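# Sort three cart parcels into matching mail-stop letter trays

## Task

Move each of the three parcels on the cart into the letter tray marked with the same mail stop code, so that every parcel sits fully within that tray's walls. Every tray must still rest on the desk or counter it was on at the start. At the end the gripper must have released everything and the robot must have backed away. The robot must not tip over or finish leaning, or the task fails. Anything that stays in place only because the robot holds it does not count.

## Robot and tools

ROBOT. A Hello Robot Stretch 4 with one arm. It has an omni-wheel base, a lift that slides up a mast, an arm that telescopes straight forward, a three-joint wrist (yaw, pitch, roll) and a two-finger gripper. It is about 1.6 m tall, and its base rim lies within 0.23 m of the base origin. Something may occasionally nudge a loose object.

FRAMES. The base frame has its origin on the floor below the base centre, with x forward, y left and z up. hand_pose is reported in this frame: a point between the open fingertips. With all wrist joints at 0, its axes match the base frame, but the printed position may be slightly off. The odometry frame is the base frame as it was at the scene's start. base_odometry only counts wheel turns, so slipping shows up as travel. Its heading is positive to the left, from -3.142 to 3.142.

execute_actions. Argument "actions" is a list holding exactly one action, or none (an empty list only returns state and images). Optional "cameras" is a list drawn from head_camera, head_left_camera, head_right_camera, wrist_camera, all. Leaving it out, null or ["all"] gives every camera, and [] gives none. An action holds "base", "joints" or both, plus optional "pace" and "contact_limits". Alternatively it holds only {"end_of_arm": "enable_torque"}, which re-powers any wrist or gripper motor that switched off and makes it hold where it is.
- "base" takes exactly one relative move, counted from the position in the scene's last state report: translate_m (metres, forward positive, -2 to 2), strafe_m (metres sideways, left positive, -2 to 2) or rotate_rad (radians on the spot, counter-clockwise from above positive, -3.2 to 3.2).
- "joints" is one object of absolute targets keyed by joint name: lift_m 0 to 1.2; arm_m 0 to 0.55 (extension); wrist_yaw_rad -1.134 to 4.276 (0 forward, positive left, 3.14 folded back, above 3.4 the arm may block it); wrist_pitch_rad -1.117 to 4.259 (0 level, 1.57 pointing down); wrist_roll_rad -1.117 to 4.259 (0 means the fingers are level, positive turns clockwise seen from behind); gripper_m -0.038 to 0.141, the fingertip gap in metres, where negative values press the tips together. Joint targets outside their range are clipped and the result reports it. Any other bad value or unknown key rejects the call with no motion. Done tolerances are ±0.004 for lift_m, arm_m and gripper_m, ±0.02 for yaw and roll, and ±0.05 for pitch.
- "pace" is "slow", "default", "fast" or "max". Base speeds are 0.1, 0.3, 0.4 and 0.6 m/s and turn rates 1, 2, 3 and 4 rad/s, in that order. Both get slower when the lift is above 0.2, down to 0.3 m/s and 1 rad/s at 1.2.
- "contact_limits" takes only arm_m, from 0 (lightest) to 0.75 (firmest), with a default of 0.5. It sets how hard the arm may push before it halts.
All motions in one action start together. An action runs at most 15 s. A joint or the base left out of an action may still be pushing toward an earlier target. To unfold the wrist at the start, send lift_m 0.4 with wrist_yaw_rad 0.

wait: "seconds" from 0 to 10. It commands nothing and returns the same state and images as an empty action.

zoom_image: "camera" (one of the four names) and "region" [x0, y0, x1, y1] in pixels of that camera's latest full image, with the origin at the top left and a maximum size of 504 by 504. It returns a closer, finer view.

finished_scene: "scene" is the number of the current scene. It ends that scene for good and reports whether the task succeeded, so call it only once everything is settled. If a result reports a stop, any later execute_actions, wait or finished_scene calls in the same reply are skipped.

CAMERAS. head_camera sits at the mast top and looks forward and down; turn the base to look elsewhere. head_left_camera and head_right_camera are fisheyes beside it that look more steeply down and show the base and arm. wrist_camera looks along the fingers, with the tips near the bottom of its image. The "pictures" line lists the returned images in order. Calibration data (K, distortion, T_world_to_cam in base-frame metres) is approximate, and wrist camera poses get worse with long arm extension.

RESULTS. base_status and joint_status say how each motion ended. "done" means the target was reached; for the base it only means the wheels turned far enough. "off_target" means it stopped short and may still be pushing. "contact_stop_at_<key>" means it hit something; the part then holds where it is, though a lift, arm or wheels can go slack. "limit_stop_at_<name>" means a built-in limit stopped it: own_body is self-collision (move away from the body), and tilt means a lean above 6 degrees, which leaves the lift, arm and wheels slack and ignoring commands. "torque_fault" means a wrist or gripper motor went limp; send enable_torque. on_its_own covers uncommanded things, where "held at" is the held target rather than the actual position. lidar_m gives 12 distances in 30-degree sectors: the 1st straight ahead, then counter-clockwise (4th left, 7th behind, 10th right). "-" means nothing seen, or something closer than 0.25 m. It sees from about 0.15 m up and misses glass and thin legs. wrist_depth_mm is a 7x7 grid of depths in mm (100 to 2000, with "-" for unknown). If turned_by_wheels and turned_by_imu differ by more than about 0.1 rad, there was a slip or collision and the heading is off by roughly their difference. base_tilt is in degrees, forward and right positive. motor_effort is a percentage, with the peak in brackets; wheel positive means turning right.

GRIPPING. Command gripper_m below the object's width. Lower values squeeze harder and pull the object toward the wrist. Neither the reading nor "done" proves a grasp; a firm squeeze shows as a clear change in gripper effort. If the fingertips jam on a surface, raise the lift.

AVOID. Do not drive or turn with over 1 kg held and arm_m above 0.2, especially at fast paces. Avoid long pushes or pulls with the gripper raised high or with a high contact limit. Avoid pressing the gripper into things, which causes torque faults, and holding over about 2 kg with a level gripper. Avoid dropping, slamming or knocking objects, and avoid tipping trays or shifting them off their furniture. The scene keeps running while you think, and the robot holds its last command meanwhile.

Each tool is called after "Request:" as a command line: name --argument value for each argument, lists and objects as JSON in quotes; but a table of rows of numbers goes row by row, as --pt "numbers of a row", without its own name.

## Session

Request:
execute_actions --actions '[]'

Scene clock: 0.00 s.
base_odometry: x=+0.000 y=+0.000 heading=+0.000 (m, m, rad; odometry frame)
turned_by_wheels: +0.000 (rad since the last result)
turned_by_imu: +0.000 (rad since the last result)
base_tilt: forward=-0.8 right=+0.3 (deg)
lidar_m: 1.60 1.56 1.51 1.60 1.31 1.24 1.63 1.92 1.81 1.90 2.29 1.54
base_status: not commanded
joint_positions: lift_m=+0.223 arm_m=+0.000 wrist_yaw_rad=+3.152 wrist_pitch_rad=+0.002 wrist_roll_rad=-0.019 gripper_m=+0.057
joint_status: not commanded
motor_effort: lift_m=+19 arm_m=+0 wrist_yaw_rad=-1 wrist_pitch_rad=-5 wrist_roll_rad=-1 gripper_m=-2 wheel_0=+0 wheel_1=+0 wheel_2=+0 (%)
hand_pose: x=-0.1187 y=+0.0845 z=+0.4007 quat_wxyz=(-0.005, -0.001, -0.010, +1.000) (m; base frame)
wrist_depth_mm: - 143 229 1921 1661 1464 1205 / - 112 142 1863 1661 1464 1281 / - 113 141 1863 1618 1464 1229 / - 127 158 1863 1661 1464 1229 / 196 - - 1863 1661 1464 1255 / 216 1576 215 1576 197 1336 1138 / 216 1008 1008 143 1008 976 1008
pictures: head_camera, head_left_camera, head_right_camera, wrist_camera
camera_calibration (this result's frames):
wrist_camera: T_world_to_cam=[[-0.0362402, 0.999329, 0.00530278, -0.0823067], [-0.0283879, 0.00427468, -0.999588, 0.4653], [-0.99894, -0.0363758, 0.0282139, 0.101669], [0, 0, 0, 1]] pos_world=[0.111787, 0.0839607, 0.462676]
Images, in order (width x height): head_camera 420x560, head_left_camera 420x672, head_right_camera 420x672, wrist_camera 616x392.

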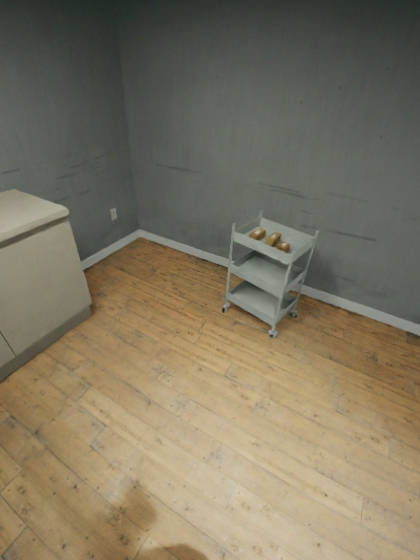

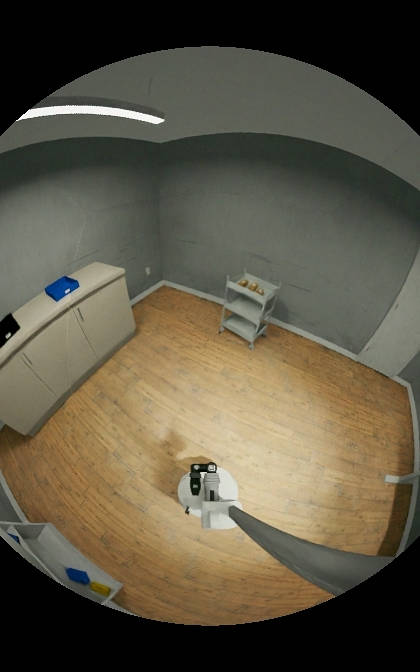

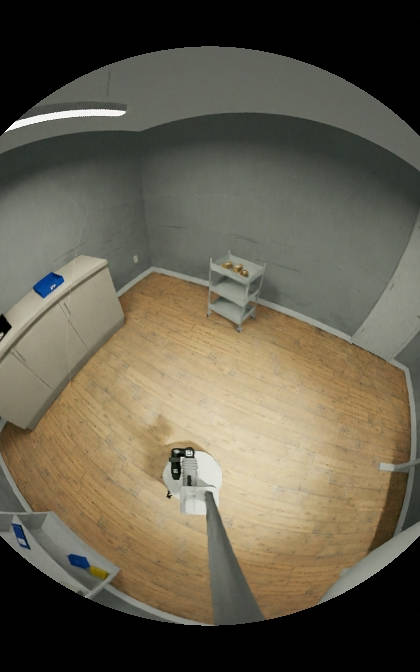

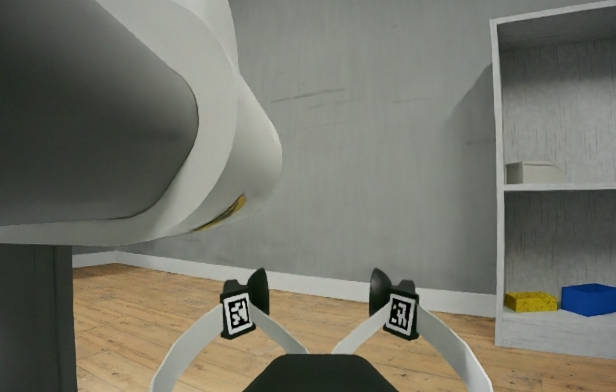

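Request:
execute_actions --actions '[{"base":{"rotate_rad":-0.5},"joints":{"lift_m":0.4,"wrist_yaw_rad":0},"pace":"fast"}]' --cameras '["head_right_camera"]'

Request:
execute_actions --actions '[{"base":{"strafe_m":0.57},"joints":{"wrist_pitch_rad":1.57,"gripper_m":0.075},"pace":"max"}]' --cameras '[]'

Request:
execute_actions --actions '[{"base":{"translate_m":1.07},"joints":{"lift_m":0.95},"pace":"max"}]' --cameras '["head_camera"]'

Request:
execute_actions --actions '[{"joints":{"arm_m":0.38},"pace":"fast"}]' --cameras '["wrist_camera"]'

Scene clock: 19.47 s.
base_odometry: x=+0.000 y=+0.000 heading=-0.500 (m, m, rad; odometry frame)
turned_by_wheels: -0.500 (rad since the last result)
turned_by_imu: -0.502 (rad since the last result)
base_tilt: forward=-0.8 right=+0.4 (deg)
lidar_m: 1.54 1.61 1.58 1.51 1.61 1.30 1.26 1.63 1.86 1.80 1.92 2.27
base_status: done
joint_positions: lift_m=+0.400 arm_m=+0.000 wrist_yaw_rad=+0.000 wrist_pitch_rad=+0.002 wrist_roll_rad=-0.019 gripper_m=+0.057
joint_status: all done
motor_effort: lift_m=+25(26) arm_m=-1(0) wrist_yaw_rad=-4(9) wrist_pitch_rad=-6(5) wrist_roll_rad=+1(2) gripper_m=-2(2) wheel_0=-1(7) wheel_1=-1(11) wheel_2=-1(9) (%)
hand_pose: x=+0.4592 y=-0.0873 z=+0.5774 quat_wxyz=(+1.000, -0.010, +0.001, +0.000) (m; base frame)
wrist_depth_mm: - - - 1921 1921 1921 1921 / - - 1983 1983 1921 1921 1863 / - - - 1921 1921 1983 1921 / - - 1983 1983 1921 1921 1921 / - 1921 1618 1863 1921 1863 1863 / - 1661 214 1983 196 1863 1921 / 1430 1366 1308 143 1430 1336 1397
pictures: head_right_camera
Images, in order (width x height): head_right_camera 420x672.

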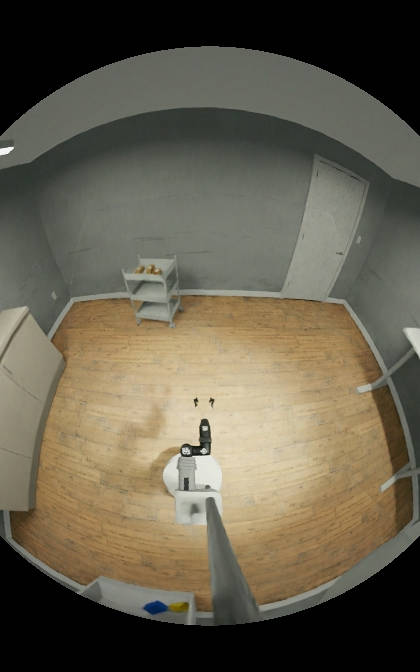

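Scene clock: 21.93 s.
base_odometry: x=+0.273 y=+0.500 heading=-0.500 (m, m, rad; odometry frame)
turned_by_wheels: +0.000 (rad since the last result)
turned_by_imu: +0.001 (rad since the last result)
base_tilt: forward=-0.7 right=+0.4 (deg)
lidar_m: 1.55 1.32 0.98 0.92 0.98 1.63 1.23 1.28 2.22 2.40 3.08 2.29
base_status: done
joint_positions: lift_m=+0.400 arm_m=+0.000 wrist_yaw_rad=+0.000 wrist_pitch_rad=+1.570 wrist_roll_rad=-0.019 gripper_m=+0.075
joint_status: all done
motor_effort: lift_m=+25(25) arm_m=+0(0) wrist_yaw_rad=-1(1) wrist_pitch_rad=+1(5) wrist_roll_rad=+0(1) gripper_m=-2(1) wheel_0=-1(14) wheel_1=+0(10) wheel_2=-1(3) (%)
hand_pose: x=+0.1709 y=-0.0874 z=+0.2894 quat_wxyz=(+0.707, -0.007, +0.707, +0.007) (m; base frame)
wrist_depth_mm: 525 530 521 512 512 512 517 / 525 530 517 517 517 512 508 / 525 525 517 517 512 508 504 / 525 521 517 517 512 504 504 / 525 517 306 319 512 504 504 / 521 304 200 301 206 500 508 / 306 301 300 143 298 504 500
pictures: none
No camera images: the call's "cameras" was empty. Leave "cameras" out to get every camera's image.

Scene clock: 25.47 s.
base_odometry: x=+1.212 y=-0.013 heading=-0.501 (m, m, rad; odometry frame)
turned_by_wheels: +0.000 (rad since the last result)
turned_by_imu: -0.003 (rad since the last result)
base_tilt: forward=-0.6 right=+0.3 (deg)
lidar_m: 0.47 1.17 1.61 0.92 0.96 1.35 2.32 2.76 2.50 2.39 1.60 0.49
base_status: done
joint_positions: lift_m=+0.950 arm_m=+0.000 wrist_yaw_rad=+0.000 wrist_pitch_rad=+1.570 wrist_roll_rad=-0.019 gripper_m=+0.075
joint_status: all done
motor_effort: lift_m=+25(29) arm_m=+0(0) wrist_yaw_rad=-2(1) wrist_pitch_rad=+1(0) wrist_roll_rad=+2(1) gripper_m=-1(1) wheel_0=-2(8) wheel_1=-1(4) wheel_2=+0(15) (%)
hand_pose: x=+0.1709 y=-0.0874 z=+0.8394 quat_wxyz=(+0.707, -0.007, +0.707, +0.007) (m; base frame)
wrist_depth_mm: 1098 1078 676 668 668 1060 1042 / 1098 1060 1060 931 917 1042 1060 / 1078 1098 1078 1078 1060 1060 1025 / 1098 1078 1078 1060 1025 1042 1042 / 1078 1060 842 854 1060 1042 1025 / 1060 1060 200 842 206 1042 1042 / 1060 1078 866 142 1042 1008 1025
pictures: head_camera
Images, in order (width x height): head_camera 420x560.

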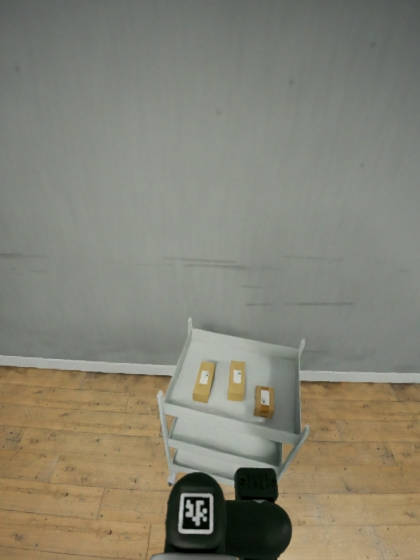

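Scene clock: 27.33 s.
base_odometry: x=+1.212 y=-0.013 heading=-0.501 (m, m, rad; odometry frame)
turned_by_wheels: +0.000 (rad since the last result)
turned_by_imu: -0.001 (rad since the last result)
base_tilt: forward=-0.8 right=+0.5 (deg)
lidar_m: 0.48 1.12 1.60 0.90 0.97 1.39 2.34 2.74 2.49 2.43 1.59 0.50
base_status: not commanded
joint_positions: lift_m=+0.950 arm_m=+0.379 wrist_yaw_rad=+0.000 wrist_pitch_rad=+1.570 wrist_roll_rad=-0.019 gripper_m=+0.075
joint_status: all done
motor_effort: lift_m=+25(25) arm_m=+7(7) wrist_yaw_rad=-2(1) wrist_pitch_rad=+1(0) wrist_roll_rad=+1(2) gripper_m=-1(1) wheel_0=-2(2) wheel_1=-1(1) wheel_2=-1(1) (%)
hand_pose: x=+0.5500 y=-0.0874 z=+0.8394 quat_wxyz=(+0.707, -0.007, +0.707, +0.007) (m; base frame)
wrist_depth_mm: 1098 1042 407 404 402 389 359 / 1078 1078 404 407 399 399 394 / 1078 407 353 399 399 397 387 / 1078 404 353 402 394 397 377 / 1042 387 404 402 402 394 368 / 1060 1060 199 399 206 397 362 / 1060 1060 1042 143 1042 362 1008
pictures: wrist_camera
camera_calibration (this result's frames):
wrist_camera: T_world_to_cam=[[0.00563037, -0.99964, -0.0262337, -0.0598732], [-0.999514, -0.00482172, -0.0307865, 0.643695], [0.0306489, 0.0263943, -0.999182, 1.05255], [0, 0, 0, 1]] pos_world=[0.61146, -0.0845293, 1.06994]
Images, in order (width x height): wrist_camera 616x392.

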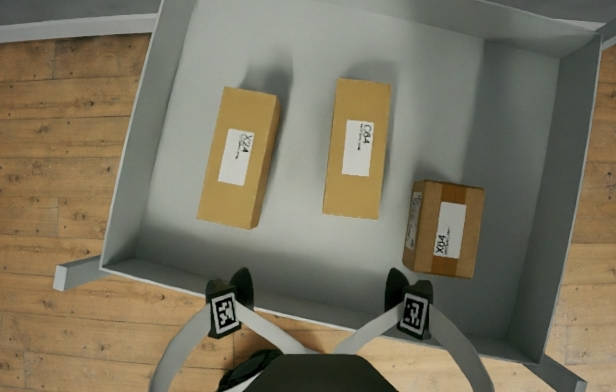

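Request:
execute_actions --actions '[{"base":{"strafe_m":-0.038},"joints":{"arm_m":0.48,"lift_m":0.85,"wrist_roll_rad":0.08}}]' --cameras '["wrist_camera"]'

Scene clock: 39.20 s.
base_odometry: x=+1.194 y=-0.047 heading=-0.501 (m, m, rad; odometry frame)
turned_by_wheels: +0.000 (rad since the last result)
turned_by_imu: -0.002 (rad since the last result)
base_tilt: forward=-0.8 right=+0.4 (deg)
lidar_m: 0.47 0.54 1.62 0.97 1.01 1.42 2.34 2.76 2.43 2.40 1.59 0.48
base_status: done
joint_positions: lift_m=+0.850 arm_m=+0.479 wrist_yaw_rad=+0.000 wrist_pitch_rad=+1.570 wrist_roll_rad=+0.080 gripper_m=+0.075
joint_status: all done
motor_effort: lift_m=+15(22) arm_m=+6(7) wrist_yaw_rad=-1(2) wrist_pitch_rad=+2(0) wrist_roll_rad=+2(0) gripper_m=-2(2) wheel_0=+0(9) wheel_1=+1(2) wheel_2=-1(2) (%)
hand_pose: x=+0.6500 y=-0.0874 z=+0.7402 quat_wxyz=(+0.707, +0.028, +0.706, -0.028) (m; base frame)
wrist_depth_mm: 270 274 271 267 265 904 946 / 268 309 306 304 301 297 273 / 277 309 307 304 301 300 300 / 282 307 306 251 298 300 298 / 290 253 303 251 300 298 297 / 296 253 200 249 206 297 296 / 297 254 301 143 252 249 296
pictures: wrist_camera
camera_calibration (this result's frames):
wrist_camera: T_world_to_cam=[[-0.093111, -0.995308, -0.0263193, 0.00158407], [-0.995106, 0.0939052, -0.030751, 0.746304], [0.0330782, 0.0233272, -0.999181, 0.948523], [0, 0, 0, 1]] pos_world=[0.711424, -0.0906316, 0.970737]
Images, in order (width x height): wrist_camera 616x392.

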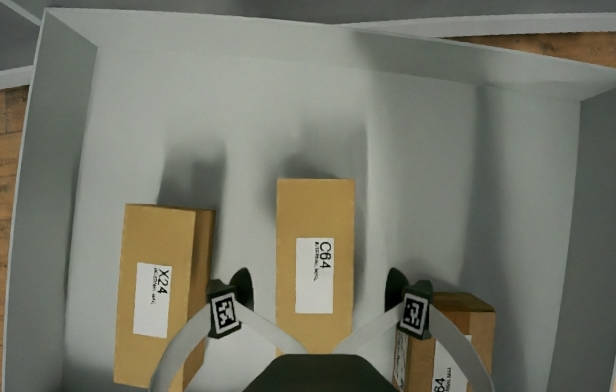

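Request:
execute_actions --actions '[{"base":{"strafe_m":0.003},"joints":{"gripper_m":0.066,"arm_m":0.487}}]' --cameras '[]'

Request:
execute_actions --actions '[{"joints":{"lift_m":0.795}}]' --cameras '["wrist_camera"]'

Request:
execute_actions --actions '[{"joints":{"gripper_m":0.012}}]' --cameras '[]'

Request:
execute_actions --actions '[{"joints":{"lift_m":0.95}}]' --cameras '["wrist_camera"]'

Request:
execute_actions --actions '[{"base":{"translate_m":-0.8},"joints":{"arm_m":0,"wrist_roll_rad":0},"pace":"fast"}]' --cameras '[]'

Request:
execute_actions --actions '[{"base":{"rotate_rad":1.57},"joints":{"wrist_pitch_rad":0.4,"lift_m":0.9},"pace":"fast"}]'

Scene clock: 49.63 s.
base_odometry: x=+1.195 y=-0.044 heading=-0.501 (m, m, rad; odometry frame)
turned_by_wheels: +0.000 (rad since the last result)
turned_by_imu: -0.001 (rad since the last result)
base_tilt: forward=-0.8 right=+0.3 (deg)
lidar_m: 0.48 0.56 1.62 0.97 1.03 1.41 2.35 2.75 2.46 2.39 1.60 0.47
base_status: done
joint_positions: lift_m=+0.850 arm_m=+0.486 wrist_yaw_rad=+0.000 wrist_pitch_rad=+1.570 wrist_roll_rad=+0.080 gripper_m=+0.066
joint_status: all done
motor_effort: lift_m=+15(15) arm_m=+7(9) wrist_yaw_rad=+0(2) wrist_pitch_rad=+0(1) wrist_roll_rad=+1(0) gripper_m=-4(1) wheel_0=+1(5) wheel_1=+1(3) wheel_2=+0(2) (%)
hand_pose: x=+0.6569 y=-0.0874 z=+0.7402 quat_wxyz=(+0.707, +0.028, +0.706, -0.028) (m; base frame)
wrist_depth_mm: 255 282 270 268 854 891 931 / 273 307 307 304 303 282 283 / 270 307 306 304 303 301 298 / 277 306 304 251 301 300 297 / 283 253 303 250 298 297 297 / 289 253 212 250 207 297 296 / 291 252 301 143 267 248 294
pictures: none
No camera images: the call's "cameras" was empty. Leave "cameras" out to get every camera's image.

Scene clock: 50.77 s.
base_odometry: x=+1.195 y=-0.044 heading=-0.501 (m, m, rad; odometry frame)
turned_by_wheels: +0.000 (rad since the last result)
turned_by_imu: +0.000 (rad since the last result)
base_tilt: forward=-0.7 right=+0.4 (deg)
lidar_m: 0.49 0.56 1.60 0.97 1.01 1.43 2.33 2.76 2.47 2.40 1.58 0.47
base_status: not commanded
joint_positions: lift_m=+0.795 arm_m=+0.486 wrist_yaw_rad=+0.000 wrist_pitch_rad=+1.570 wrist_roll_rad=+0.080 gripper_m=+0.066
joint_status: all done
motor_effort: lift_m=+15(14) arm_m=+7(7) wrist_yaw_rad=+0(2) wrist_pitch_rad=+1(1) wrist_roll_rad=+0(1) gripper_m=-2(3) wheel_0=+1(1) wheel_1=+1(1) wheel_2=-1(0) (%)
hand_pose: x=+0.6569 y=-0.0874 z=+0.6852 quat_wxyz=(+0.707, +0.028, +0.706, -0.028) (m; base frame)
wrist_depth_mm: 253 253 248 235 219 202 - / 253 252 252 249 248 246 245 / 253 252 251 249 247 246 245 / 251 252 249 196 246 245 242 / 252 198 248 196 246 245 244 / 251 198 211 194 196 243 243 / 250 197 246 143 244 193 242
pictures: wrist_camera
camera_calibration (this result's frames):
wrist_camera: T_world_to_cam=[[-0.0931151, -0.995308, -0.0263123, 0.000782453], [-0.995108, 0.0939074, -0.0306761, 0.751487], [0.0330031, 0.0233271, -0.999183, 0.893392], [0, 0, 0, 1]] pos_world=[0.7184, -0.0906318, 0.915736]
Images, in order (width x height): wrist_camera 616x392.

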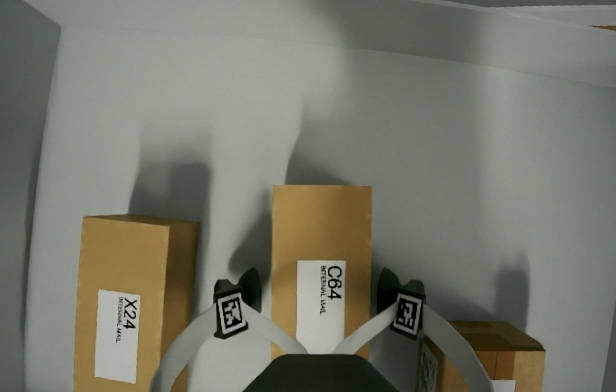

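Scene clock: 52.10 s.
base_odometry: x=+1.195 y=-0.044 heading=-0.501 (m, m, rad; odometry frame)
turned_by_wheels: +0.000 (rad since the last result)
turned_by_imu: -0.001 (rad since the last result)
base_tilt: forward=-0.8 right=+0.3 (deg)
lidar_m: 0.49 0.55 1.63 0.96 1.02 1.43 2.35 2.75 2.48 2.40 1.61 0.47
base_status: not commanded
joint_positions: lift_m=+0.795 arm_m=+0.486 wrist_yaw_rad=+0.000 wrist_pitch_rad=+1.570 wrist_roll_rad=+0.080 gripper_m=+0.012
joint_status: all done
motor_effort: lift_m=+15(15) arm_m=+7(6) wrist_yaw_rad=-1(0) wrist_pitch_rad=+1(1) wrist_roll_rad=+1(0) gripper_m=-19(18) wheel_0=+1(0) wheel_1=+1(1) wheel_2=-1(0) (%)
hand_pose: x=+0.6569 y=-0.0874 z=+0.6852 quat_wxyz=(+0.707, +0.028, +0.706, -0.028) (m; base frame)
wrist_depth_mm: 252 252 247 236 220 203 - / 254 252 251 249 247 247 244 / 253 252 251 248 246 245 245 / 253 250 250 185 246 245 244 / 252 199 249 183 245 244 243 / 252 198 191 183 183 244 241 / 249 196 248 182 234 193 241
pictures: none
No camera images: the call's "cameras" was empty. Leave "cameras" out to get every camera's image.

Scene clock: 53.83 s.
base_odometry: x=+1.195 y=-0.044 heading=-0.501 (m, m, rad; odometry frame)
turned_by_wheels: +0.000 (rad since the last result)
turned_by_imu: -0.001 (rad since the last result)
base_tilt: forward=-0.6 right=+0.3 (deg)
lidar_m: 0.48 0.55 1.60 0.97 1.01 1.44 2.35 2.72 2.45 2.40 1.59 0.49
base_status: not commanded
joint_positions: lift_m=+0.950 arm_m=+0.486 wrist_yaw_rad=+0.000 wrist_pitch_rad=+1.570 wrist_roll_rad=+0.080 gripper_m=+0.012
joint_status: all done
motor_effort: lift_m=+26(26) arm_m=+7(7) wrist_yaw_rad=-1(2) wrist_pitch_rad=+1(0) wrist_roll_rad=+5(1) gripper_m=-17(18) wheel_0=+1(1) wheel_1=+1(1) wheel_2=+0(0) (%)
hand_pose: x=+0.6569 y=-0.0874 z=+0.8392 quat_wxyz=(+0.707, +0.028, +0.706, -0.028) (m; base frame)
wrist_depth_mm: 759 768 854 891 931 946 976 / 991 394 404 404 1060 1042 1060 / 1078 410 404 402 402 397 364 / 1078 407 404 185 397 397 1025 / 1078 404 351 184 399 394 1025 / 1098 404 191 183 183 394 1025 / 1060 377 397 182 347 345 1042
pictures: wrist_camera
camera_calibration (this result's frames):
wrist_camera: T_world_to_cam=[[-0.0931168, -0.995308, -0.026306, 0.00483059], [-0.99511, 0.0939073, -0.0306087, 0.756142], [0.0329354, 0.0233272, -0.999185, 1.04738], [0, 0, 0, 1]] pos_world=[0.718399, -0.0906318, 1.0698]
Images, in order (width x height): wrist_camera 616x392.

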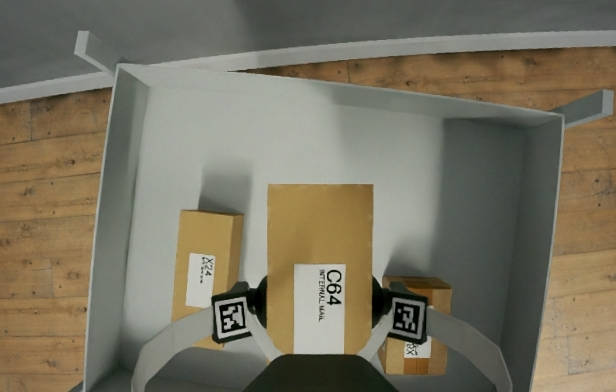

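Scene clock: 57.43 s.
base_odometry: x=+0.494 y=+0.340 heading=-0.501 (m, m, rad; odometry frame)
turned_by_wheels: +0.000 (rad since the last result)
turned_by_imu: -0.001 (rad since the last result)
base_tilt: forward=-0.6 right=+0.4 (deg)
lidar_m: 1.25 2.00 1.01 0.98 1.03 1.41 1.52 1.56 2.47 2.35 2.73 2.01
base_status: done
joint_positions: lift_m=+0.950 arm_m=+0.001 wrist_yaw_rad=+0.000 wrist_pitch_rad=+1.570 wrist_roll_rad=+0.000 gripper_m=+0.012
joint_status: all done
motor_effort: lift_m=+26(27) arm_m=-7(6) wrist_yaw_rad=-1(3) wrist_pitch_rad=+1(2) wrist_roll_rad=-4(3) gripper_m=-19(19) wheel_0=+0(5) wheel_1=+0(8) wheel_2=-1(9) (%)
hand_pose: x=+0.1722 y=-0.0874 z=+0.8393 quat_wxyz=(+0.707, +0.000, +0.707, +0.000) (m; base frame)
wrist_depth_mm: 1078 1098 1098 1042 1042 1078 1060 / 1078 1060 1098 1078 1042 1025 1060 / 1060 1078 1078 1078 1060 1042 1025 / 1098 1078 1060 184 1042 1025 1042 / 1078 1060 866 183 1060 1042 1060 / 1060 1060 190 184 183 1025 1025 / 1078 1078 960 182 1042 1042 1042
pictures: none
No camera images: the call's "cameras" was empty. Leave "cameras" out to get every camera's image.

Scene clock: 59.60 s.
base_odometry: x=+0.494 y=+0.340 heading=+1.069 (m, m, rad; odometry frame)
turned_by_wheels: +1.570 (rad since the last result)
turned_by_imu: +1.567 (rad since the last result)
base_tilt: forward=-0.7 right=+0.3 (deg)
lidar_m: 0.96 1.03 1.42 1.51 1.55 2.58 2.72 2.69 2.01 1.27 2.02 0.99
base_status: done
joint_positions: lift_m=+0.900 arm_m=+0.001 wrist_yaw_rad=+0.000 wrist_pitch_rad=+0.403 wrist_roll_rad=+0.000 gripper_m=+0.012
joint_status: all done
motor_effort: lift_m=+17(27) arm_m=-6(7) wrist_yaw_rad=-1(1) wrist_pitch_rad=-8(10) wrist_roll_rad=+0(1) gripper_m=-20(19) wheel_0=+0(5) wheel_1=+0(6) wheel_2=+0(3) (%)
hand_pose: x=+0.4374 y=-0.0874 z=+0.9654 quat_wxyz=(+0.980, +0.000, +0.200, +0.000) (m; base frame)
wrist_depth_mm: 1255 1255 1255 1229 1229 1205 1205 / 1308 1281 1308 1308 1281 1255 1308 / 891 878 842 820 798 778 778 / 842 820 820 183 778 788 778 / 904 891 878 183 854 842 831 / 960 946 190 183 182 891 904 / 1042 1025 1008 182 960 946 976
pictures: head_camera, head_left_camera, head_right_camera, wrist_camera
camera_calibration (this result's frames):
wrist_camera: T_world_to_cam=[[0.0187216, -0.999558, -0.0230884, -0.0646785], [-0.364485, 0.0146801, -0.931093, 1.12807], [0.931021, 0.0258469, -0.36405, 0.174884], [0, 0, 0, 1]] pos_world=[0.249556, -0.0857304, 1.11251]
Images, in order (width x height): head_camera 420x560, head_left_camera 420x672, head_right_camera 420x672, wrist_camera 616x392.

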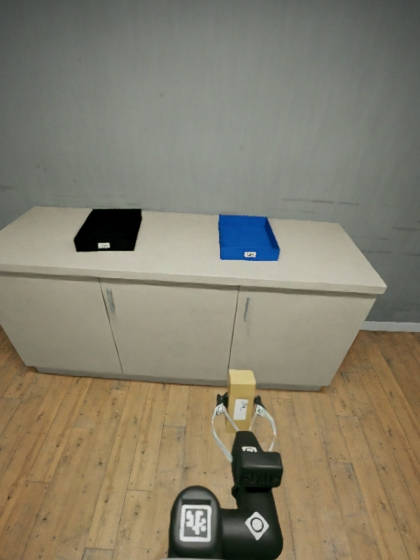

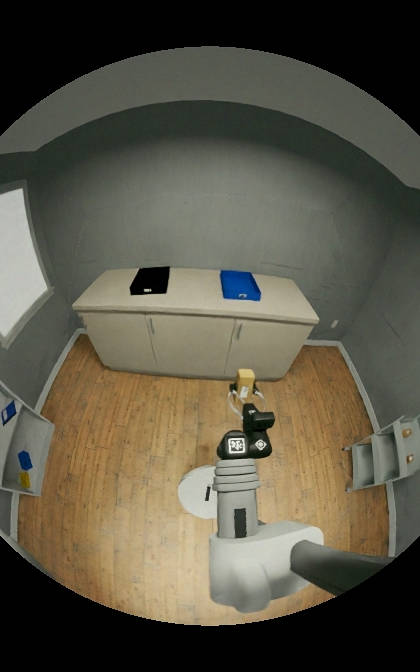

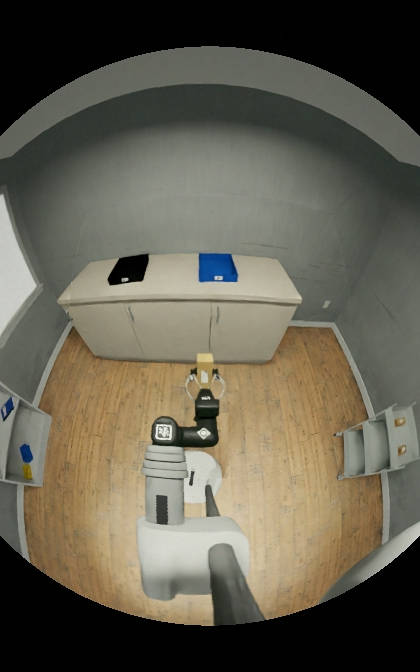

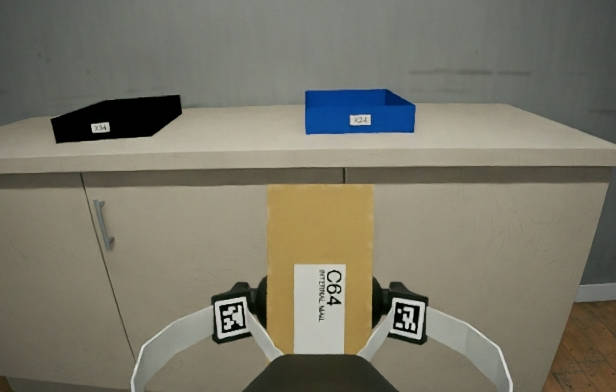

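Request:
zoom_image --camera "wrist_camera" --region '[60, 105, 160, 145]'

Request:
execute_actions --actions '[{"base":{"rotate_rad":3.14},"joints":{"lift_m":0.8},"pace":"fast"}]' --cameras '["head_camera"]'

Request:
execute_actions --actions '[{"base":{"translate_m":1.5},"pace":"max"}]' --cameras '["head_camera","wrist_camera"]'

Region (60, 105, 160, 145) of wrist_camera's 616x392 image, scaled by 5.040; it fills the top 202 rows of this view, and the rest is white.

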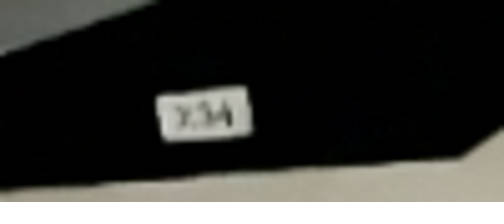

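Scene clock: 69.50 s.
base_odometry: x=+0.494 y=+0.340 heading=-2.074 (m, m, rad; odometry frame)
turned_by_wheels: +3.140 (rad since the last result)
turned_by_imu: +3.133 (rad since the last result)
base_tilt: forward=-0.8 right=+0.4 (deg)
lidar_m: 2.35 2.68 2.00 1.25 2.04 1.02 0.97 1.03 1.44 1.49 1.57 2.46
base_status: done
joint_positions: lift_m=+0.800 arm_m=+0.001 wrist_yaw_rad=+0.000 wrist_pitch_rad=+0.403 wrist_roll_rad=+0.000 gripper_m=+0.012
joint_status: all done
motor_effort: lift_m=+17(22) arm_m=-7(6) wrist_yaw_rad=-1(2) wrist_pitch_rad=-7(8) wrist_roll_rad=-1(0) gripper_m=-20(18) wheel_0=-1(4) wheel_1=-1(4) wheel_2=+1(8) (%)
hand_pose: x=+0.4374 y=-0.0874 z=+0.8654 quat_wxyz=(+0.980, +0.000, +0.200, +0.000) (m; base frame)
wrist_depth_mm: - - - - - - - / - - - - - - - / - - - - - - - / - - - 184 - - - / 1983 1921 1921 183 1708 1863 1756 / 1499 1537 190 182 182 1464 1430 / 1229 1229 1229 182 1182 1160 1229
pictures: head_camera
Images, in order (width x height): head_camera 420x560.

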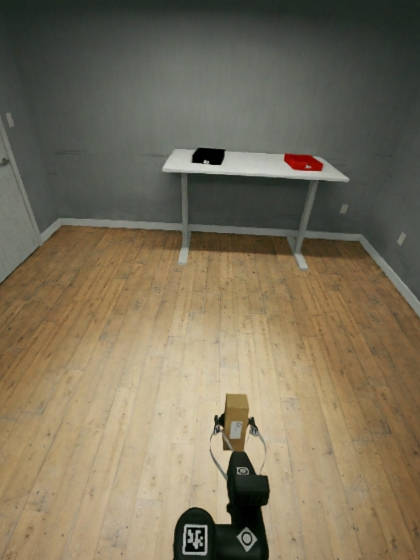

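Scene clock: 74.63 s.
base_odometry: x=-0.230 y=-0.974 heading=-2.074 (m, m, rad; odometry frame)
turned_by_wheels: +0.000 (rad since the last result)
turned_by_imu: -0.004 (rad since the last result)
base_tilt: forward=-0.7 right=+0.5 (deg)
lidar_m: 0.83 0.89 1.93 1.87 1.73 1.78 2.50 2.16 1.85 1.86 1.19 0.88
base_status: done
joint_positions: lift_m=+0.800 arm_m=+0.001 wrist_yaw_rad=+0.000 wrist_pitch_rad=+0.403 wrist_roll_rad=+0.000 gripper_m=+0.012
joint_status: not commanded
motor_effort: lift_m=+17(17) arm_m=-6(7) wrist_yaw_rad=-2(2) wrist_pitch_rad=-8(8) wrist_roll_rad=-4(1) gripper_m=-18(18) wheel_0=+0(5) wheel_1=+0(3) wheel_2=+0(10) (%)
hand_pose: x=+0.4374 y=-0.0874 z=+0.8654 quat_wxyz=(+0.980, +0.000, +0.200, +0.000) (m; base frame)
wrist_depth_mm: 1308 1281 1281 1229 1255 1229 1205 / 1336 1060 768 732 750 759 809 / 1430 1430 1397 1397 1397 1397 1336 / 1576 1499 1537 184 1499 1430 1464 / 1661 1661 1618 183 1576 1576 1499 / 1499 1576 190 183 183 1464 1336 / 1255 1205 1255 182 1160 1182 1182
pictures: head_camera, wrist_camera
camera_calibration (this result's frames):
wrist_camera: T_world_to_cam=[[0.0187375, -0.999558, -0.023095, -0.0669829], [-0.364547, 0.0146788, -0.931069, 1.03499], [0.930996, 0.0258651, -0.364111, 0.138549], [0, 0, 0, 1]] pos_world=[0.249568, -0.0857292, 1.01255]
Images, in order (width x height): head_camera 420x560, wrist_camera 616x392.

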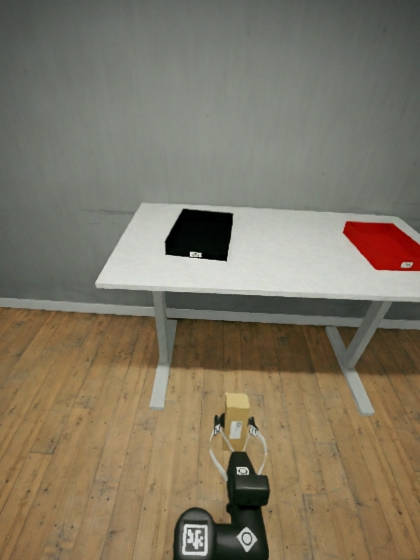

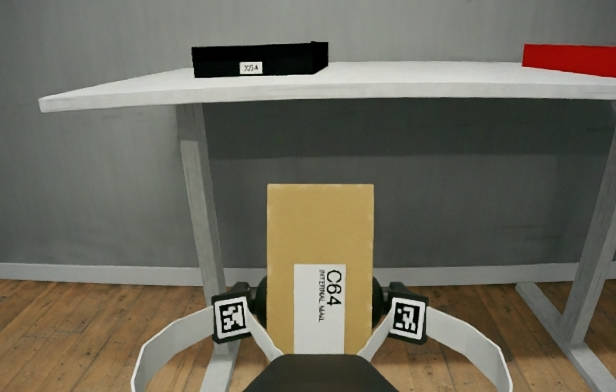

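Request:
execute_actions --actions '[{"base":{"strafe_m":-0.76},"pace":"max"}]' --cameras '["head_camera","wrist_camera"]'

Scene clock: 83.33 s.
base_odometry: x=-0.896 y=-0.607 heading=-2.074 (m, m, rad; odometry frame)
turned_by_wheels: +0.000 (rad since the last result)
turned_by_imu: -0.004 (rad since the last result)
base_tilt: forward=-0.7 right=+0.4 (deg)
lidar_m: 0.84 0.88 1.22 2.65 2.34 2.63 2.53 1.28 1.12 1.09 1.13 0.88
base_status: done
joint_positions: lift_m=+0.800 arm_m=+0.001 wrist_yaw_rad=+0.000 wrist_pitch_rad=+0.403 wrist_roll_rad=+0.000 gripper_m=+0.012
joint_status: not commanded
motor_effort: lift_m=+17(17) arm_m=-6(7) wrist_yaw_rad=-2(2) wrist_pitch_rad=-8(8) wrist_roll_rad=-1(2) gripper_m=-20(19) wheel_0=-1(11) wheel_1=+0(8) wheel_2=+0(0) (%)
hand_pose: x=+0.4374 y=-0.0874 z=+0.8654 quat_wxyz=(+0.980, +0.000, +0.200, +0.000) (m; base frame)
wrist_depth_mm: 1281 1281 1281 1255 1229 1255 1205 / 891 820 732 732 750 1281 1255 / 1397 1430 1430 1397 1366 1397 1336 / 1499 1499 1464 184 1430 1464 1430 / 1661 1618 1576 183 1537 1576 1499 / 1464 1499 191 183 183 1430 1397 / 1281 1205 1229 182 1182 1160 1205
pictures: head_camera, wrist_camera
camera_calibration (this result's frames):
wrist_camera: T_world_to_cam=[[0.018722, -0.999558, -0.023095, -0.0669802], [-0.364548, 0.0146845, -0.931069, 1.03498], [0.930996, 0.0258507, -0.364112, 0.138549], [0, 0, 0, 1]] pos_world=[0.249567, -0.0857304, 1.01254]
Images, in order (width x height): head_camera 420x560, wrist_camera 616x392.

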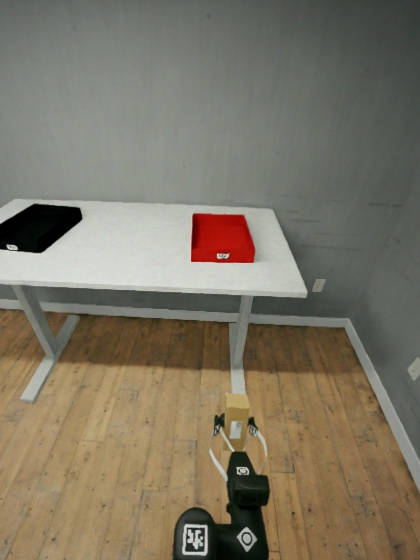

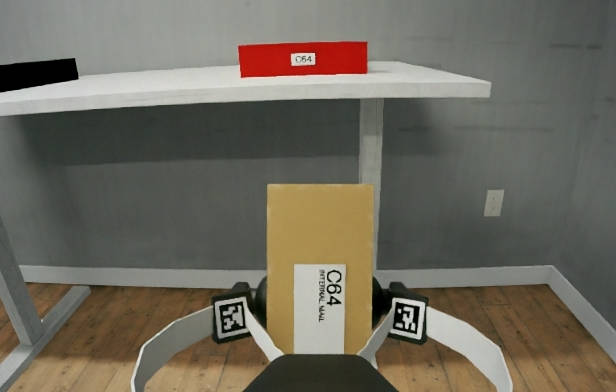

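Request:
execute_actions --actions '[{"base":{"strafe_m":0.035},"joints":{"lift_m":1.2,"wrist_pitch_rad":1.57},"pace":"fast"}]' --cameras '[]'

Request:
execute_actions --actions '[{"base":{"translate_m":0.49},"joints":{"arm_m":0.53},"pace":"fast"}]' --cameras '["wrist_camera"]'

Scene clock: 90.37 s.
base_odometry: x=-0.865 y=-0.624 heading=-2.074 (m, m, rad; odometry frame)
turned_by_wheels: +0.000 (rad since the last result)
turned_by_imu: -0.002 (rad since the last result)
base_tilt: forward=-0.6 right=+0.4 (deg)
lidar_m: 0.83 0.89 1.23 2.62 2.33 2.59 2.54 1.31 1.16 1.11 1.20 0.88
base_status: done
joint_positions: lift_m=+1.200 arm_m=+0.001 wrist_yaw_rad=+0.000 wrist_pitch_rad=+1.570 wrist_roll_rad=+0.000 gripper_m=+0.012
joint_status: all done
motor_effort: lift_m=+26(26) arm_m=-7(7) wrist_yaw_rad=+0(1) wrist_pitch_rad=+1(5) wrist_roll_rad=-1(1) gripper_m=-18(18) wheel_0=+1(7) wheel_1=+1(4) wheel_2=+0(1) (%)
hand_pose: x=+0.1722 y=-0.0874 z=+1.0893 quat_wxyz=(+0.707, +0.000, +0.707, +0.000) (m; base frame)
wrist_depth_mm: 1308 1308 1308 1281 1308 1308 1308 / 1308 1336 1281 1308 1281 1308 1308 / 1308 1336 1308 1336 1308 1308 1255 / 1336 1308 1308 185 1281 1308 1281 / 1308 1336 1308 183 1281 1281 1255 / 1336 1336 191 183 183 1308 1281 / 1336 1336 1281 182 1255 1281 1281
pictures: none
No camera images: the call's "cameras" was empty. Leave "cameras" out to get every camera's image.

Scene clock: 93.47 s.
base_odometry: x=-1.101 y=-1.054 heading=-2.074 (m, m, rad; odometry frame)
turned_by_wheels: +0.000 (rad since the last result)
turned_by_imu: -0.002 (rad since the last result)
base_tilt: forward=-0.7 right=+0.4 (deg)
lidar_m: 0.35 0.38 0.51 2.58 2.62 2.92 3.06 1.61 1.18 1.12 0.49 0.37
base_status: done
joint_positions: lift_m=+1.200 arm_m=+0.529 wrist_yaw_rad=+0.000 wrist_pitch_rad=+1.570 wrist_roll_rad=+0.000 gripper_m=+0.012
joint_status: all done
motor_effort: lift_m=+26(26) arm_m=+6(7) wrist_yaw_rad=+0(1) wrist_pitch_rad=+1(0) wrist_roll_rad=+2(1) gripper_m=-17(17) wheel_0=+0(5) wheel_1=-1(6) wheel_2=+2(8) (%)
hand_pose: x=+0.7000 y=-0.0874 z=+1.0893 quat_wxyz=(+0.707, +0.000, +0.707, +0.000) (m; base frame)
wrist_depth_mm: 373 373 370 366 364 362 357 / 375 370 364 362 359 359 357 / 373 370 364 364 359 357 357 / 370 368 364 184 357 357 357 / 370 368 362 183 357 357 355 / 370 364 190 182 183 355 357 / 370 364 362 182 355 329 355
pictures: wrist_camera
camera_calibration (this result's frames):
wrist_camera: T_world_to_cam=[[-0.0133875, -0.999566, -0.0262501, -0.0408237], [-0.999427, 0.0141928, -0.0307347, 0.802862], [0.0310939, 0.0258236, -0.999183, 1.29733], [0, 0, 0, 1]] pos_world=[0.761517, -0.0857026, 1.31987]
Images, in order (width x height): wrist_camera 616x392.

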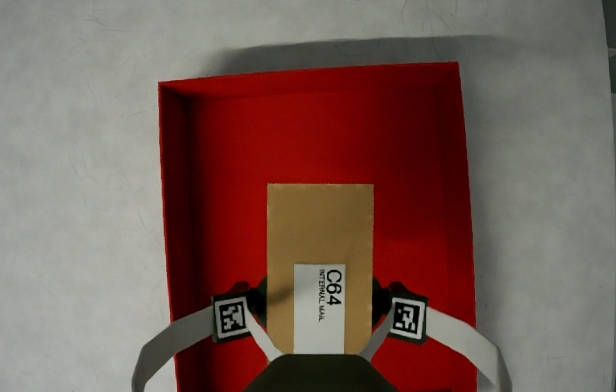

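Request:
execute_actions --actions '[{"joints":{"lift_m":1.086}}]' --cameras '[]'

Request:
execute_actions --actions '[{"joints":{"gripper_m":0.075}}]' --cameras '[]'

Request:
execute_actions --actions '[{"joints":{"lift_m":1.17},"pace":"fast"}]' --cameras '["wrist_camera"]'

Request:
execute_actions --actions '[{"base":{"translate_m":-0.4},"joints":{"arm_m":0},"pace":"max"}]' --cameras '[]'

Request:
execute_actions --actions '[{"base":{"rotate_rad":1.595},"joints":{"lift_m":0.5},"pace":"max"}]' --cameras '[]'

Request:
execute_actions --actions '[{"base":{"strafe_m":1.5},"pace":"max"}]' --cameras '[]'

Request:
execute_actions --actions '[{"base":{"translate_m":1.45},"joints":{"lift_m":0.95,"wrist_roll_rad":0.13},"pace":"max"}]' --cameras '["head_camera"]'

Scene clock: 107.97 s.
base_odometry: x=-1.101 y=-1.054 heading=-2.074 (m, m, rad; odometry frame)
turned_by_wheels: +0.000 (rad since the last result)
turned_by_imu: -0.002 (rad since the last result)
base_tilt: forward=-0.8 right=+0.5 (deg)
lidar_m: 0.34 0.37 0.52 2.57 2.60 2.90 3.05 1.63 1.16 1.12 0.51 0.37
base_status: not commanded
joint_positions: lift_m=+1.086 arm_m=+0.529 wrist_yaw_rad=+0.000 wrist_pitch_rad=+1.570 wrist_roll_rad=+0.000 gripper_m=+0.012
joint_status: all done
motor_effort: lift_m=+16(21) arm_m=+6(7) wrist_yaw_rad=-4(1) wrist_pitch_rad=+1(0) wrist_roll_rad=-1(0) gripper_m=-19(17) wheel_0=+0(1) wheel_1=-1(1) wheel_2=+2(2) (%)
hand_pose: x=+0.7000 y=-0.0874 z=+0.9761 quat_wxyz=(+0.707, +0.000, +0.707, +0.000) (m; base frame)
wrist_depth_mm: 257 209 223 232 237 227 249 / 257 252 251 250 248 246 247 / 256 251 250 249 247 246 196 / 255 249 249 184 247 245 199 / 255 242 248 184 245 243 203 / 255 236 190 183 182 244 204 / 254 201 247 182 245 220 -
pictures: none
No camera images: the call's "cameras" was empty. Leave "cameras" out to get every camera's image.

Scene clock: 109.40 s.
base_odometry: x=-1.101 y=-1.054 heading=-2.074 (m, m, rad; odometry frame)
turned_by_wheels: +0.000 (rad since the last result)
turned_by_imu: -0.001 (rad since the last result)
base_tilt: forward=-0.7 right=+0.4 (deg)
lidar_m: 0.35 0.37 0.51 2.58 2.64 2.92 3.05 1.61 1.17 1.12 0.51 0.37
base_status: not commanded
joint_positions: lift_m=+1.086 arm_m=+0.529 wrist_yaw_rad=+0.000 wrist_pitch_rad=+1.570 wrist_roll_rad=+0.000 gripper_m=+0.075
joint_status: all done
motor_effort: lift_m=+16(16) arm_m=+7(6) wrist_yaw_rad=-1(1) wrist_pitch_rad=+2(1) wrist_roll_rad=+0(0) gripper_m=-3(18) wheel_0=-1(1) wheel_1=-1(1) wheel_2=+1(2) (%)
hand_pose: x=+0.7000 y=-0.0874 z=+0.9761 quat_wxyz=(+0.707, +0.000, +0.707, +0.000) (m; base frame)
wrist_depth_mm: 259 209 223 231 236 227 248 / 256 252 251 251 249 248 248 / 256 252 251 248 249 246 196 / 256 248 250 198 247 246 200 / 255 243 251 196 246 246 202 / 254 236 199 196 196 244 204 / 254 214 248 143 246 234 204
pictures: none
No camera images: the call's "cameras" was empty. Leave "cameras" out to get every camera's image.

Scene clock: 110.50 s.
base_odometry: x=-1.101 y=-1.054 heading=-2.074 (m, m, rad; odometry frame)
turned_by_wheels: +0.000 (rad since the last result)
turned_by_imu: +0.000 (rad since the last result)
base_tilt: forward=-0.7 right=+0.3 (deg)
lidar_m: 0.34 0.37 0.52 2.60 2.64 2.94 3.07 1.60 1.18 1.13 0.51 0.38
base_status: not commanded
joint_positions: lift_m=+1.170 arm_m=+0.529 wrist_yaw_rad=+0.000 wrist_pitch_rad=+1.570 wrist_roll_rad=+0.000 gripper_m=+0.075
joint_status: all done
motor_effort: lift_m=+25(28) arm_m=+6(7) wrist_yaw_rad=-1(1) wrist_pitch_rad=+1(1) wrist_roll_rad=+0(0) gripper_m=-2(1) wheel_0=-1(0) wheel_1=-1(1) wheel_2=+1(2) (%)
hand_pose: x=+0.7000 y=-0.0874 z=+1.0593 quat_wxyz=(+0.707, +0.000, +0.707, +0.000) (m; base frame)
wrist_depth_mm: 343 342 340 338 334 334 330 / 343 338 332 332 329 329 329 / 342 342 334 332 330 329 329 / 338 336 336 330 329 329 327 / 338 338 332 278 329 327 327 / 340 334 200 278 206 325 327 / 336 334 327 143 325 324 325
pictures: wrist_camera
camera_calibration (this result's frames):
wrist_camera: T_world_to_cam=[[-0.0133905, -0.999566, -0.0262487, -0.0416107], [-0.99943, 0.014193, -0.0306279, 0.801806], [0.0309872, 0.0258236, -0.999186, 1.26745], [0, 0, 0, 1]] pos_world=[0.761518, -0.0857026, 1.28988]
Images, in order (width x height): wrist_camera 616x392.

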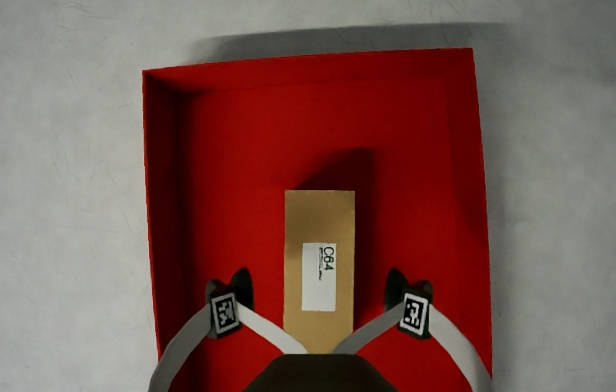

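Scene clock: 113.27 s.
base_odometry: x=-0.908 y=-0.703 heading=-2.074 (m, m, rad; odometry frame)
turned_by_wheels: +0.000 (rad since the last result)
turned_by_imu: -0.001 (rad since the last result)
base_tilt: forward=-0.8 right=+0.4 (deg)
lidar_m: 0.73 0.80 1.09 2.60 2.38 2.71 2.62 1.40 1.17 1.12 1.16 0.78
base_status: done
joint_positions: lift_m=+1.170 arm_m=+0.001 wrist_yaw_rad=+0.000 wrist_pitch_rad=+1.570 wrist_roll_rad=+0.000 gripper_m=+0.075
joint_status: all done
motor_effort: lift_m=+25(25) arm_m=-6(8) wrist_yaw_rad=+0(4) wrist_pitch_rad=+1(0) wrist_roll_rad=+0(1) gripper_m=-2(3) wheel_0=-1(3) wheel_1=+0(4) wheel_2=-1(7) (%)
hand_pose: x=+0.1722 y=-0.0874 z=+1.0593 quat_wxyz=(+0.707, +0.000, +0.707, +0.000) (m; base frame)
wrist_depth_mm: 1336 1281 1281 1308 1281 1255 1229 / 1308 1281 1336 1281 1281 1255 1281 / 1308 1308 1308 1281 1255 1255 1255 / 1308 1308 1281 1281 1255 1255 1255 / 1308 1308 1255 1060 1255 1255 1255 / 1308 1308 200 1060 206 1255 1255 / 1281 1255 1281 143 1229 1255 1229
pictures: none
No camera images: the call's "cameras" was empty. Leave "cameras" out to get every camera's image.

Scene clock: 116.00 s.
base_odometry: x=-0.908 y=-0.703 heading=-0.479 (m, m, rad; odometry frame)
turned_by_wheels: +1.595 (rad since the last result)
turned_by_imu: +1.591 (rad since the last result)
base_tilt: forward=-0.8 right=+0.3 (deg)
lidar_m: 2.60 2.36 2.64 2.61 1.38 1.16 1.13 1.20 0.79 0.75 0.79 1.15
base_status: done
joint_positions: lift_m=+0.500 arm_m=+0.001 wrist_yaw_rad=+0.000 wrist_pitch_rad=+1.570 wrist_roll_rad=+0.000 gripper_m=+0.075
joint_status: all done
motor_effort: lift_m=+17(19) arm_m=-6(7) wrist_yaw_rad=+0(1) wrist_pitch_rad=+1(1) wrist_roll_rad=+0(0) gripper_m=-2(3) wheel_0=-1(5) wheel_1=+1(9) wheel_2=-2(7) (%)
hand_pose: x=+0.1723 y=-0.0874 z=+0.3900 quat_wxyz=(+0.707, +0.000, +0.707, +0.000) (m; base frame)
wrist_depth_mm: 627 634 627 615 621 603 609 / 627 627 621 615 615 615 615 / 634 621 621 621 615 609 615 / 627 627 615 609 609 609 603 / 627 627 404 402 609 603 609 / 627 404 200 399 205 591 597 / 627 407 399 143 404 603 597
pictures: none
No camera images: the call's "cameras" was empty. Leave "cameras" out to get every camera's image.

Scene clock: 120.33 s.
base_odometry: x=-0.217 y=+0.628 heading=-0.480 (m, m, rad; odometry frame)
turned_by_wheels: +0.000 (rad since the last result)
turned_by_imu: +0.003 (rad since the last result)
base_tilt: forward=-0.6 right=+0.5 (deg)
lidar_m: 1.99 1.45 1.12 1.08 1.43 0.74 0.74 0.74 1.59 2.26 2.39 2.76
base_status: done
joint_positions: lift_m=+0.500 arm_m=+0.001 wrist_yaw_rad=+0.000 wrist_pitch_rad=+1.570 wrist_roll_rad=+0.000 gripper_m=+0.075
joint_status: not commanded
motor_effort: lift_m=+17(18) arm_m=-7(6) wrist_yaw_rad=-2(1) wrist_pitch_rad=+1(0) wrist_roll_rad=-2(1) gripper_m=-2(2) wheel_0=-1(12) wheel_1=-1(9) wheel_2=-1(0) (%)
hand_pose: x=+0.1723 y=-0.0874 z=+0.3900 quat_wxyz=(+0.707, +0.000, +0.707, +0.000) (m; base frame)
wrist_depth_mm: 627 634 621 621 615 609 609 / 627 621 615 621 615 609 609 / 621 627 615 609 609 609 603 / 621 621 621 615 615 609 603 / 627 621 407 404 609 609 603 / 621 407 201 402 206 603 597 / 621 404 399 143 404 597 597
pictures: none
No camera images: the call's "cameras" was empty. Leave "cameras" out to get every camera's image.

Scene clock: 124.73 s.
base_odometry: x=+1.070 y=-0.041 heading=-0.480 (m, m, rad; odometry frame)
turned_by_wheels: +0.000 (rad since the last result)
turned_by_imu: -0.004 (rad since the last result)
base_tilt: forward=-0.7 right=+0.4 (deg)
lidar_m: 0.59 1.32 1.68 0.99 1.05 1.56 2.23 2.66 2.41 2.36 1.71 0.58
base_status: done
joint_positions: lift_m=+0.950 arm_m=+0.001 wrist_yaw_rad=+0.000 wrist_pitch_rad=+1.570 wrist_roll_rad=+0.130 gripper_m=+0.075
joint_status: all done
motor_effort: lift_m=+24(24) arm_m=-6(6) wrist_yaw_rad=-1(1) wrist_pitch_rad=+1(0) wrist_roll_rad=+1(4) gripper_m=-2(2) wheel_0=-1(4) wheel_1=-1(3) wheel_2=+0(10) (%)
hand_pose: x=+0.1722 y=-0.0874 z=+0.8394 quat_wxyz=(+0.706, +0.046, +0.705, -0.046) (m; base frame)
wrist_depth_mm: 1060 1078 931 931 1042 1042 1060 / 1098 1078 1060 1060 1060 1060 1060 / 1098 1098 1060 1078 1042 1042 1042 / 1078 1078 1060 1042 1060 1060 1042 / 1060 1078 1060 842 1042 1042 1025 / 1078 1042 200 854 206 1025 1042 / 1060 1060 960 143 1042 1025 1025
pictures: head_camera
Images, in order (width x height): head_camera 420x560.

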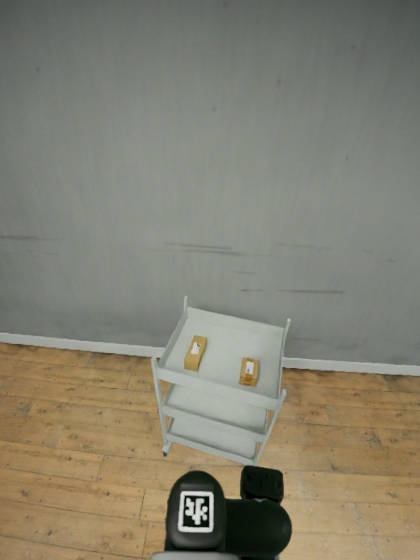

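Request:
execute_actions --actions '[{"base":{"strafe_m":-0.065},"joints":{"arm_m":0.49,"gripper_m":0.085},"pace":"fast"}]' --cameras '["wrist_camera"]'

Scene clock: 133.20 s.
base_odometry: x=+1.040 y=-0.099 heading=-0.480 (m, m, rad; odometry frame)
turned_by_wheels: +0.000 (rad since the last result)
turned_by_imu: -0.002 (rad since the last result)
base_tilt: forward=-0.7 right=+0.4 (deg)
lidar_m: 0.57 0.69 1.76 1.08 1.15 1.65 2.20 2.66 2.30 2.27 1.68 0.56
base_status: done
joint_positions: lift_m=+0.950 arm_m=+0.489 wrist_yaw_rad=+0.000 wrist_pitch_rad=+1.570 wrist_roll_rad=+0.130 gripper_m=+0.085
joint_status: all done
motor_effort: lift_m=+24(24) arm_m=+7(8) wrist_yaw_rad=-2(1) wrist_pitch_rad=+1(0) wrist_roll_rad=+1(1) gripper_m=-3(1) wheel_0=-2(8) wheel_1=+2(9) wheel_2=+0(1) (%)
hand_pose: x=+0.6600 y=-0.0874 z=+0.8394 quat_wxyz=(+0.706, +0.046, +0.705, -0.046) (m; base frame)
wrist_depth_mm: 392 407 407 404 402 1042 1060 / 387 407 407 404 399 1042 1060 / 394 355 404 402 399 1042 1025 / 404 355 402 357 399 1042 1008 / 407 404 402 397 397 1042 1025 / 1060 402 208 397 206 1025 1025 / 1060 1060 1042 143 1042 1025 1042
pictures: wrist_camera
camera_calibration (this result's frames):
wrist_camera: T_world_to_cam=[[-0.142658, -0.989421, -0.0263697, 0.0383867], [-0.989179, 0.143444, -0.0307964, 0.759777], [0.0342531, 0.021691, -0.999178, 1.04644], [0, 0, 0, 1]] pos_world=[0.721188, -0.0937033, 1.06999]
Images, in order (width x height): wrist_camera 616x392.

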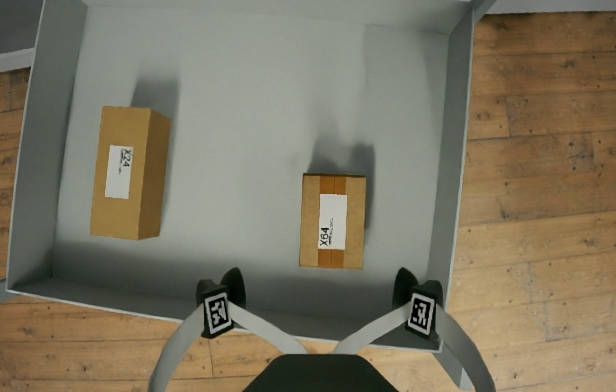

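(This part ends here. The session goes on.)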